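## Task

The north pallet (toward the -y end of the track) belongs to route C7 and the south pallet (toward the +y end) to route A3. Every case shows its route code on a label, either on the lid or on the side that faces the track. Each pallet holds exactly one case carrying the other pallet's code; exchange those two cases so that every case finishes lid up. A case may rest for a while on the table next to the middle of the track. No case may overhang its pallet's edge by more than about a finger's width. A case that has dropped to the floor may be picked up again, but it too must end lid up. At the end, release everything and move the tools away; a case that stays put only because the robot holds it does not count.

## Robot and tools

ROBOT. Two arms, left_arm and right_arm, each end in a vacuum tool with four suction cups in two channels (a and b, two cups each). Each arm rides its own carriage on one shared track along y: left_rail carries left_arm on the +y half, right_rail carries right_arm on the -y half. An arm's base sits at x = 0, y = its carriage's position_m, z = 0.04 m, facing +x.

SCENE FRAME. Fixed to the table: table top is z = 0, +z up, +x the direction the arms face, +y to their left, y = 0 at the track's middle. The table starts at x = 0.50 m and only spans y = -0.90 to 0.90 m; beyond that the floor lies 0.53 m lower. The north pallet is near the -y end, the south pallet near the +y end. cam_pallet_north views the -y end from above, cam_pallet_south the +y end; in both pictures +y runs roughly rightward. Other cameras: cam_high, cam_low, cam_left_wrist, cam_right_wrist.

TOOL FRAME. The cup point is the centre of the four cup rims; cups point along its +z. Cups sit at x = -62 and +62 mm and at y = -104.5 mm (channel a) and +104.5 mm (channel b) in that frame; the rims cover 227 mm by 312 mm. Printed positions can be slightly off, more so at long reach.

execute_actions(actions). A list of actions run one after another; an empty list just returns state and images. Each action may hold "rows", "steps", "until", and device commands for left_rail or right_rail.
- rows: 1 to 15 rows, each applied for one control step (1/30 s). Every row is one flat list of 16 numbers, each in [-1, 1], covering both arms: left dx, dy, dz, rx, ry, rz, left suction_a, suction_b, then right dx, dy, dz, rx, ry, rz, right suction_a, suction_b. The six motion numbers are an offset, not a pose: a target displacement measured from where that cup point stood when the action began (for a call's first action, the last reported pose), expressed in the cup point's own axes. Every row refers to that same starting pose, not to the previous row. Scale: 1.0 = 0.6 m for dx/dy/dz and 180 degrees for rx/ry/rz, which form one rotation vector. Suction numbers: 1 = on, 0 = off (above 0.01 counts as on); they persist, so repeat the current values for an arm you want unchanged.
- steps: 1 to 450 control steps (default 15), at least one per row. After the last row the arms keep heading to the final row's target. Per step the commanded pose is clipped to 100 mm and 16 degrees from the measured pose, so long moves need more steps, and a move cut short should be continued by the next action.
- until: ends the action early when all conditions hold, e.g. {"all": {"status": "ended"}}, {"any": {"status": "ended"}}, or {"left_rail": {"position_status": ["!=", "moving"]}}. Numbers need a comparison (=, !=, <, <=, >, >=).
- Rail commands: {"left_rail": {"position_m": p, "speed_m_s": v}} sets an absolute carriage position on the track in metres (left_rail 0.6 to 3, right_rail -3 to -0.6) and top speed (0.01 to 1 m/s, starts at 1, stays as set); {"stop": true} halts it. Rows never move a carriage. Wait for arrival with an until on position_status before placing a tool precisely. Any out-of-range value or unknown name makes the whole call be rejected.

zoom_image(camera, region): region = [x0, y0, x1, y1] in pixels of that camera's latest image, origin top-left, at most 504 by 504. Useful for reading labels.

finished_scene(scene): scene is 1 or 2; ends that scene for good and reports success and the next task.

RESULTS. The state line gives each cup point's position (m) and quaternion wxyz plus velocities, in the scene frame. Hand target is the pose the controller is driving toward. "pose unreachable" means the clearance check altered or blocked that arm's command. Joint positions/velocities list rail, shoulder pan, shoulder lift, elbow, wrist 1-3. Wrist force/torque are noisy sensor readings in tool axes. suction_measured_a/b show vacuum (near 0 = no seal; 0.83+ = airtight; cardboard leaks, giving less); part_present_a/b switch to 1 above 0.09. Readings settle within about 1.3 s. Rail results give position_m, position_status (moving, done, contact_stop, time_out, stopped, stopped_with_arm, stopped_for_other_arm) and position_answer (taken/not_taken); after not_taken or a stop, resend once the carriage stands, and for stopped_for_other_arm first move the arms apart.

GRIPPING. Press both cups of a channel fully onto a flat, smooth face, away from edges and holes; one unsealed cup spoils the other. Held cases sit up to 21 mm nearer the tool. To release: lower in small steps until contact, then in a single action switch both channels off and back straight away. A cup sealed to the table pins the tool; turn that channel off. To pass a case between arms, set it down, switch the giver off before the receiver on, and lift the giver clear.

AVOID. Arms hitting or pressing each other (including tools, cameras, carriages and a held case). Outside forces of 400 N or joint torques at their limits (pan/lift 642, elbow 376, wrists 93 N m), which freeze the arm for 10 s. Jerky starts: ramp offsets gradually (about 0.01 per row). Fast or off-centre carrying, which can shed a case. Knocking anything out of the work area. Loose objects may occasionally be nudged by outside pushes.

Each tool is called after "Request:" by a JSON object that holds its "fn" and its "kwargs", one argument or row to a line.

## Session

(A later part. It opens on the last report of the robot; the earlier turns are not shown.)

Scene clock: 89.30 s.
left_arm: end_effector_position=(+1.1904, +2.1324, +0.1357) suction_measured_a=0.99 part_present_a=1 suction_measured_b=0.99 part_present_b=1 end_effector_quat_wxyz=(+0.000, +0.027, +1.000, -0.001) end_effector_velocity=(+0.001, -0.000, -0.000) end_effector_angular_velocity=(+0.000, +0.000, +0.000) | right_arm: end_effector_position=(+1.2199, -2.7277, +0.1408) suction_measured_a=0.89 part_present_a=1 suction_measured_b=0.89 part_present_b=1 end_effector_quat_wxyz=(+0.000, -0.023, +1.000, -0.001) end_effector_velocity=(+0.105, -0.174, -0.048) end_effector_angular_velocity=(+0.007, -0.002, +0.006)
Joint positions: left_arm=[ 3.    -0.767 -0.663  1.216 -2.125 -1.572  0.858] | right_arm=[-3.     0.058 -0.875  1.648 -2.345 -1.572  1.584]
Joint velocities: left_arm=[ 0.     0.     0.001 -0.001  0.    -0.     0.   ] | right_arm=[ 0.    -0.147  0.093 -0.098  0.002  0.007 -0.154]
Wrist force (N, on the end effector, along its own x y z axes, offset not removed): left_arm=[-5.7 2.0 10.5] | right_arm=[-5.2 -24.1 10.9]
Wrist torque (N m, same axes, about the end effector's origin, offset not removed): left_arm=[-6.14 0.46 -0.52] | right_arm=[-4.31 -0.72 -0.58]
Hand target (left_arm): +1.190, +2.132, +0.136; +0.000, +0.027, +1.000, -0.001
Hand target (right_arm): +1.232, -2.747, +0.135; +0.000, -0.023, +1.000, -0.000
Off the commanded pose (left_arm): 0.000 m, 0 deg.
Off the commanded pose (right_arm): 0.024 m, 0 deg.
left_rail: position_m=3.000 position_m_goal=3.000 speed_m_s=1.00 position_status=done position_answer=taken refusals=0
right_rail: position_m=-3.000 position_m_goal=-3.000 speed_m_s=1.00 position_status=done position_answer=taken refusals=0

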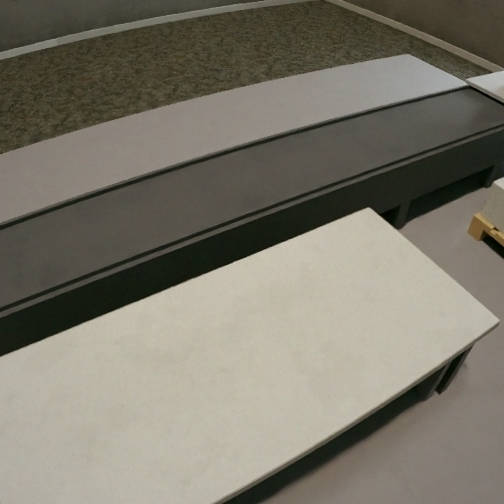

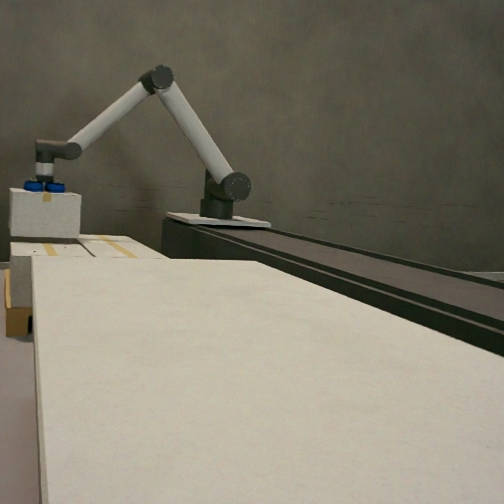

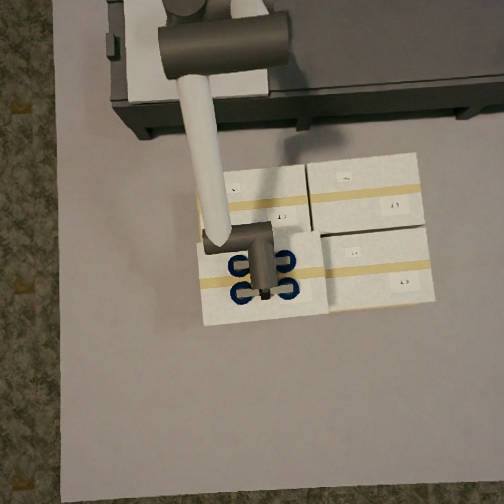

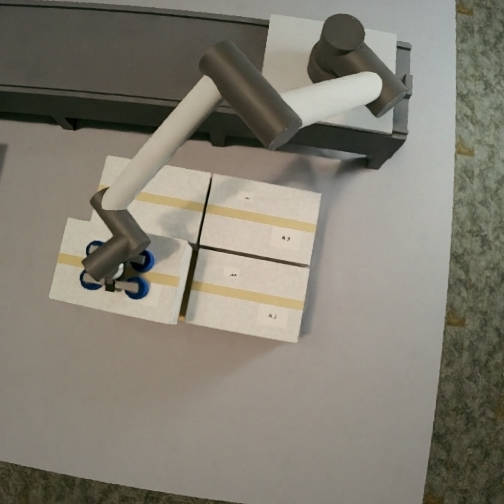

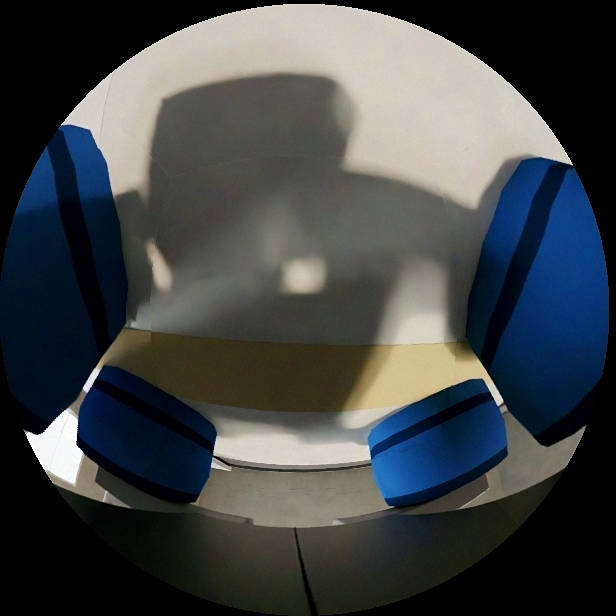

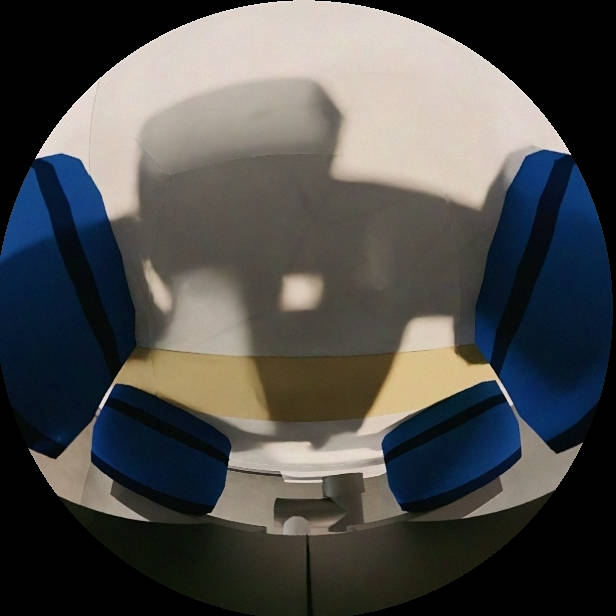

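Request:
{"fn": "execute_actions", "kwargs": {
  "actions": [
    {"steps":1},
    {"rows":[[0,0,0.03,0,0,0,1,1,0,0,0.03,0,0,0,1,1],[0,0,0.07,0,0,0,1,1,0,0,0.07,0,0,0,1,1],[0.022,0.018,0.46,0,0,0,1,1,0.016,0.018,0.457,0,0,0,1,1]],"steps":30}
  ]
}}

Request:
{"fn": "zoom_image", "kwargs": {
  "camera": "cam_pallet_north",
  "region": [185,210,335,340]
}}

Request:
{"fn": "zoom_image", "kwargs": {
  "camera": "cam_pallet_south",
  "region": [60,205,210,335]
}}

Scene clock: 97.00 s.
left_arm: end_effector_position=(+1.1777, +2.1435, -0.1394) suction_measured_a=0.99 part_present_a=1 suction_measured_b=0.99 part_present_b=1 end_effector_quat_wxyz=(+0.000, +0.027, +1.000, -0.001) end_effector_velocity=(+0.002, -0.001, -0.006) end_effector_angular_velocity=(-0.001, -0.001, -0.001) | right_arm: end_effector_position=(+1.2223, -2.7367, -0.1378) suction_measured_a=0.89 part_present_a=1 suction_measured_b=0.89 part_present_b=1 end_effector_quat_wxyz=(+0.000, -0.023, +1.000, -0.000) end_effector_velocity=(+0.002, +0.001, -0.007) end_effector_angular_velocity=(+0.000, -0.000, -0.000)
Joint positions: left_arm=[ 3.    -0.767 -0.469  1.257 -2.361 -1.572  0.857] | right_arm=[-3.     0.051 -0.619  1.653 -2.606 -1.571  1.575]
Joint velocities: left_arm=[ 0.     0.     0.007 -0.005 -0.003  0.     0.001] | right_arm=[ 0.     0.     0.008 -0.004 -0.004 -0.     0.   ]
Wrist force (N, on the end effector, along its own x y z axes, offset not removed): left_arm=[-15.9 -0.2 5.6] | right_arm=[-1.0 0.3 5.3]
Wrist torque (N m, same axes, about the end effector's origin, offset not removed): left_arm=[-6.48 2.03 -0.59] | right_arm=[-5.14 0.75 0.01]
Hand target (left_arm): +1.178, +2.144, -0.140; +0.000, +0.027, +1.000, -0.001
Hand target (right_arm): +1.222, -2.737, -0.139; +0.000, -0.023, +1.000, -0.000
Off the commanded pose (left_arm): 0.001 m, 0 deg.
Off the commanded pose (right_arm): 0.001 m, 0 deg.
left_rail: position_m=3.000 position_m_goal=3.000 speed_m_s=1.00 position_status=done position_answer=taken refusals=0
right_rail: position_m=-3.000 position_m_goal=-3.000 speed_m_s=1.00 position_status=done position_answer=taken refusals=0

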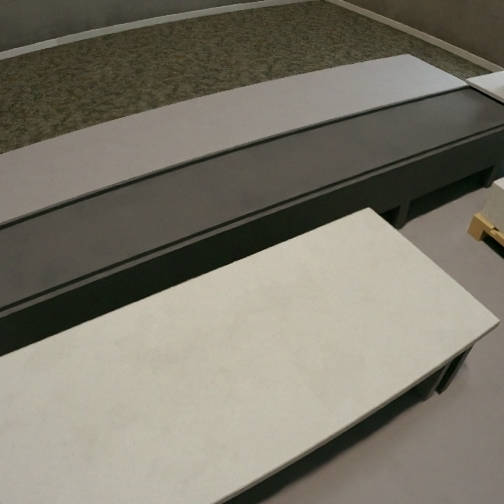

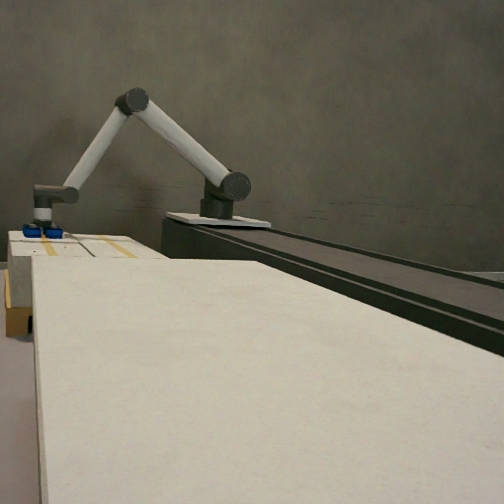

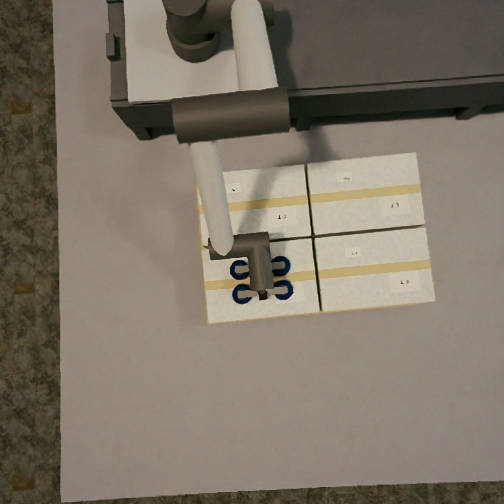

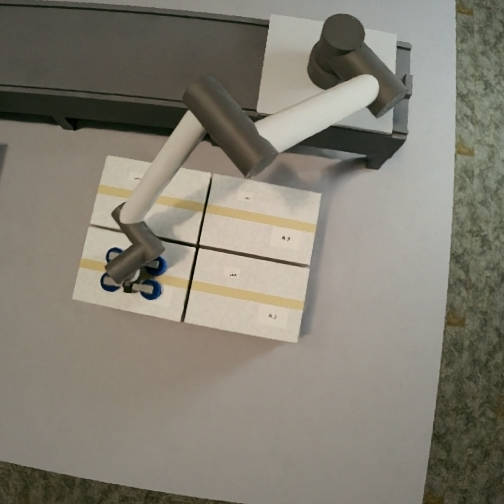

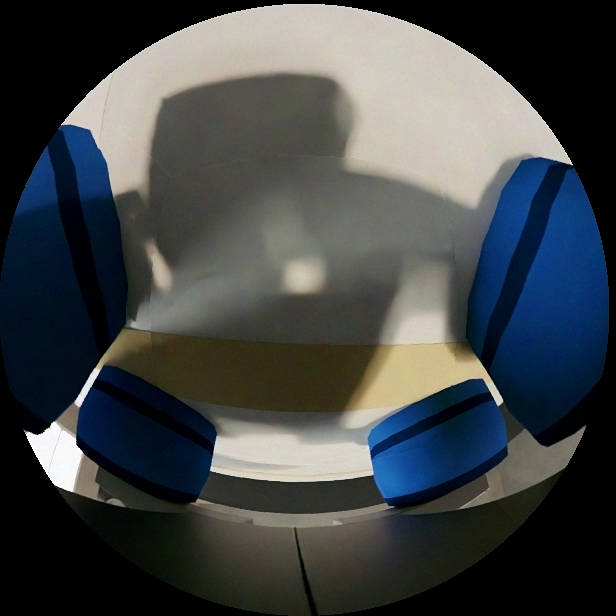

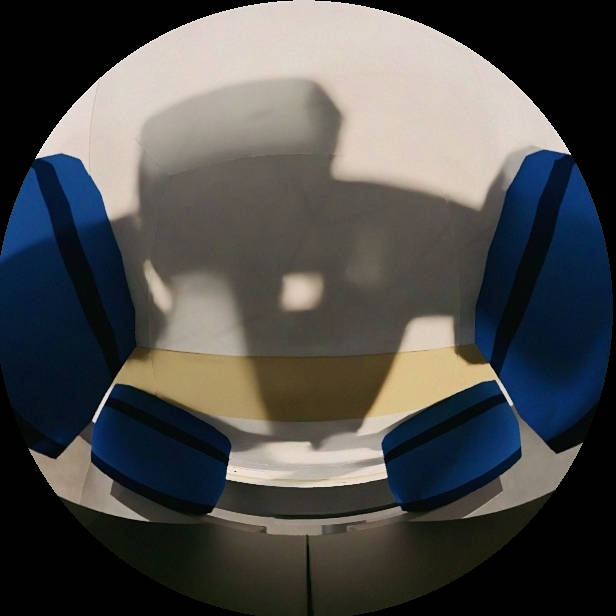

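Region (185, 210, 335, 340) of cam_pallet_north's 504x504 image, scaled by 3.360, with more detail than that image has; it fills the top 437 rows of this view, and the rest is white.

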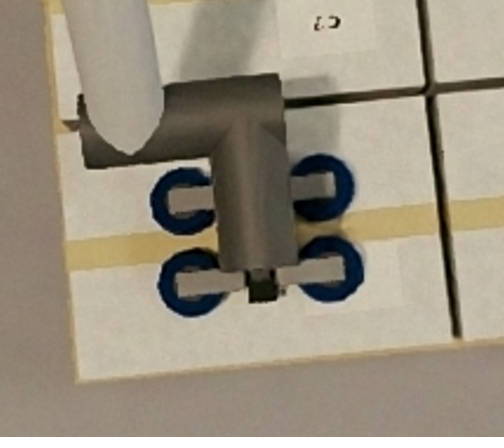

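Region (60, 205, 210, 335) of cam_pallet_south's 504x504 image, scaled by 3.360, with more detail than that image has; it fills the top 437 rows of this view, and the rest is white.

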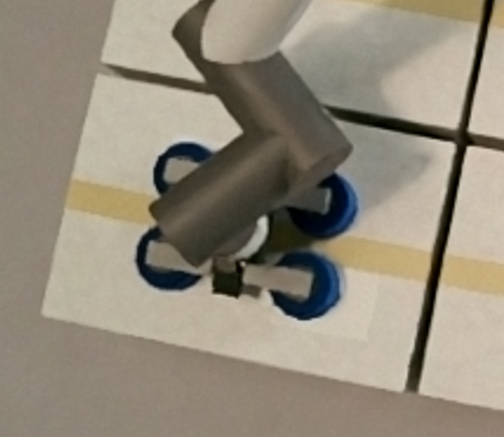

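Request:
{"fn": "execute_actions", "kwargs": {
  "actions": [
    {"rows":[[0.002,0.003,0.011,0,0,0,1,1,0.003,0.002,0.012,0,0,0,1,1]],"steps":9},
    {"rows":[[0,0,-0.005,0,0,0,0,0,0,0,-0.005,0,0,0,0,0],[0,0,-0.01,0,0,0,0,0,0,0,-0.01,0,0,0,0,0],[0,0,-0.015,0,0,0,0,0,0,0,-0.015,0,0,0,0,0],[0,0,-0.02,0,0,0,0,0,0,0,-0.02,0,0,0,0,0],[0,0,-0.025,0,0,0,0,0,0,0,-0.025,0,0,0,0,0],[0,0,-0.03,0,0,0,0,0,0,0,-0.03,0,0,0,0,0],[0,0,-0.04,0,0,0,0,0,0,0,-0.04,0,0,0,0,0],[0,0,-0.3,0,0,0,0,0,0,0,-0.3,0,0,0,0,0]],"steps":17},
    {"left_rail":{"position_m":2.2},"right_rail":{"position_m":-1.7},"steps":1}
  ]
}}

Scene clock: 106.07 s.
left_arm: end_effector_position=(+1.1787, +2.1443, +0.0118) suction_measured_a=0.01 part_present_a=0 suction_measured_b=0.01 part_present_b=0 end_effector_quat_wxyz=(+0.001, +0.027, +1.000, -0.001) end_effector_velocity=(-0.008, +0.002, +0.204) end_effector_angular_velocity=(+0.002, +0.002, -0.000) | right_arm: end_effector_position=(+1.2216, -2.7351, +0.0111) suction_measured_a=0.00 part_present_a=0 suction_measured_b=0.00 part_present_b=0 end_effector_quat_wxyz=(+0.001, -0.023, +1.000, -0.000) end_effector_velocity=(-0.008, +0.003, +0.211) end_effector_angular_velocity=(-0.000, +0.006, -0.002)
Joint positions: left_arm=[ 3.    -0.766 -0.592  1.271 -2.253 -1.572  0.858] | right_arm=[-3.     0.052 -0.763  1.667 -2.478 -1.571  1.576]
Joint velocities: left_arm=[-0.005 -0.    -0.165  0.014  0.154 -0.     0.   ] | right_arm=[ 0.006 -0.002 -0.199  0.003  0.201 -0.    -0.   ]
Wrist force (N, on the end effector, along its own x y z axes, offset not removed): left_arm=[-1.3 4.9 5.4] | right_arm=[0.9 -0.6 -4.9]
Wrist torque (N m, same axes, about the end effector's origin, offset not removed): left_arm=[0.45 0.77 -0.39] | right_arm=[0.19 0.50 0.06]
Hand target (left_arm): +1.177, +2.143, +0.034; +0.000, +0.027, +1.000, -0.001
Hand target (right_arm): +1.220, -2.734, +0.035; +0.001, -0.023, +1.000, -0.000
Off the commanded pose (left_arm): 0.023 m, 0 deg.
Off the commanded pose (right_arm): 0.025 m, 0 deg.
left_rail: position_m=3.000 position_m_goal=2.200 speed_m_s=1.00 position_status=moving position_answer=taken refusals=0
right_rail: position_m=-3.000 position_m_goal=-1.700 speed_m_s=1.00 position_status=moving position_answer=taken refusals=0

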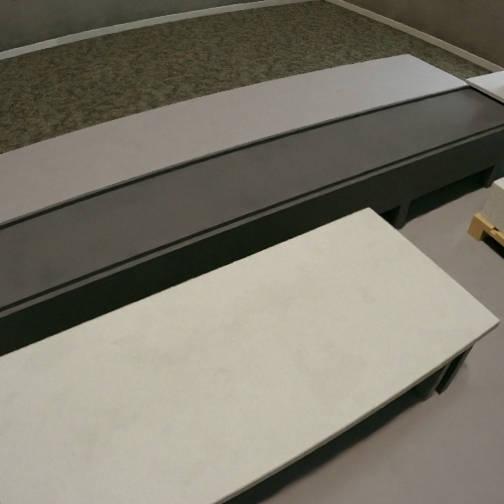

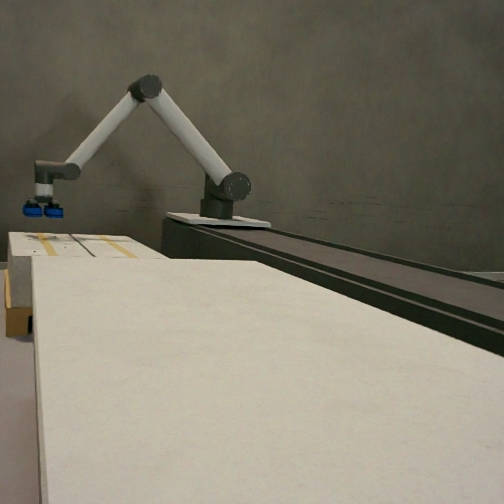

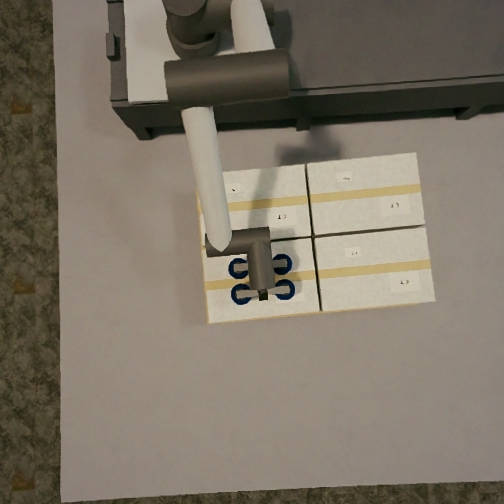

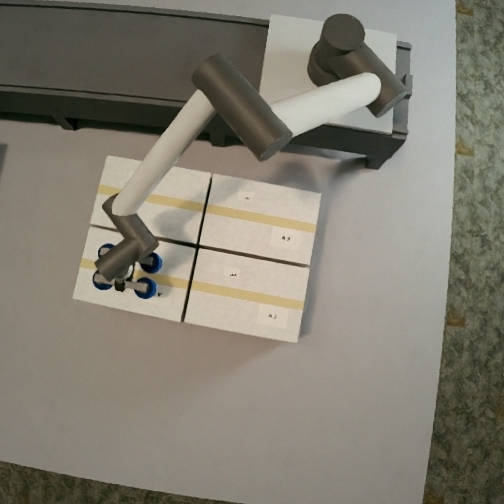

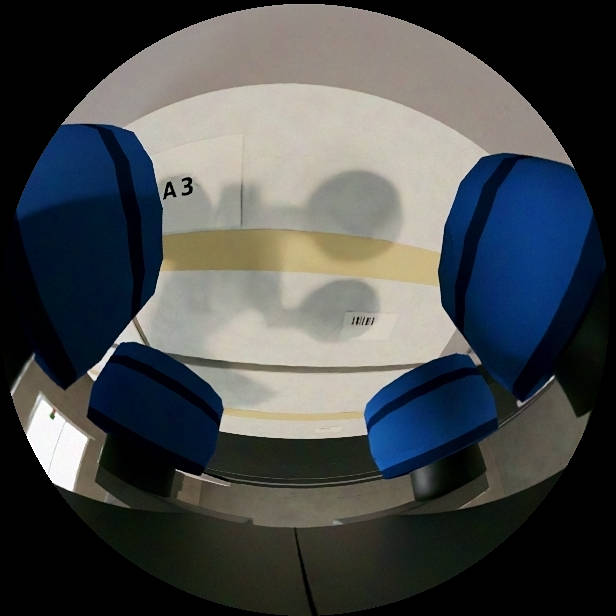

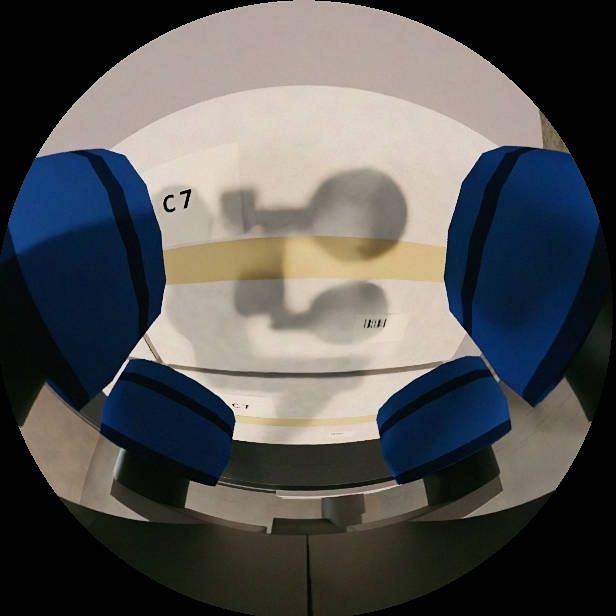

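Request:
{"fn": "finished_scene", "kwargs": {
  "scene": 2
}}

The scene is finished: the task was done.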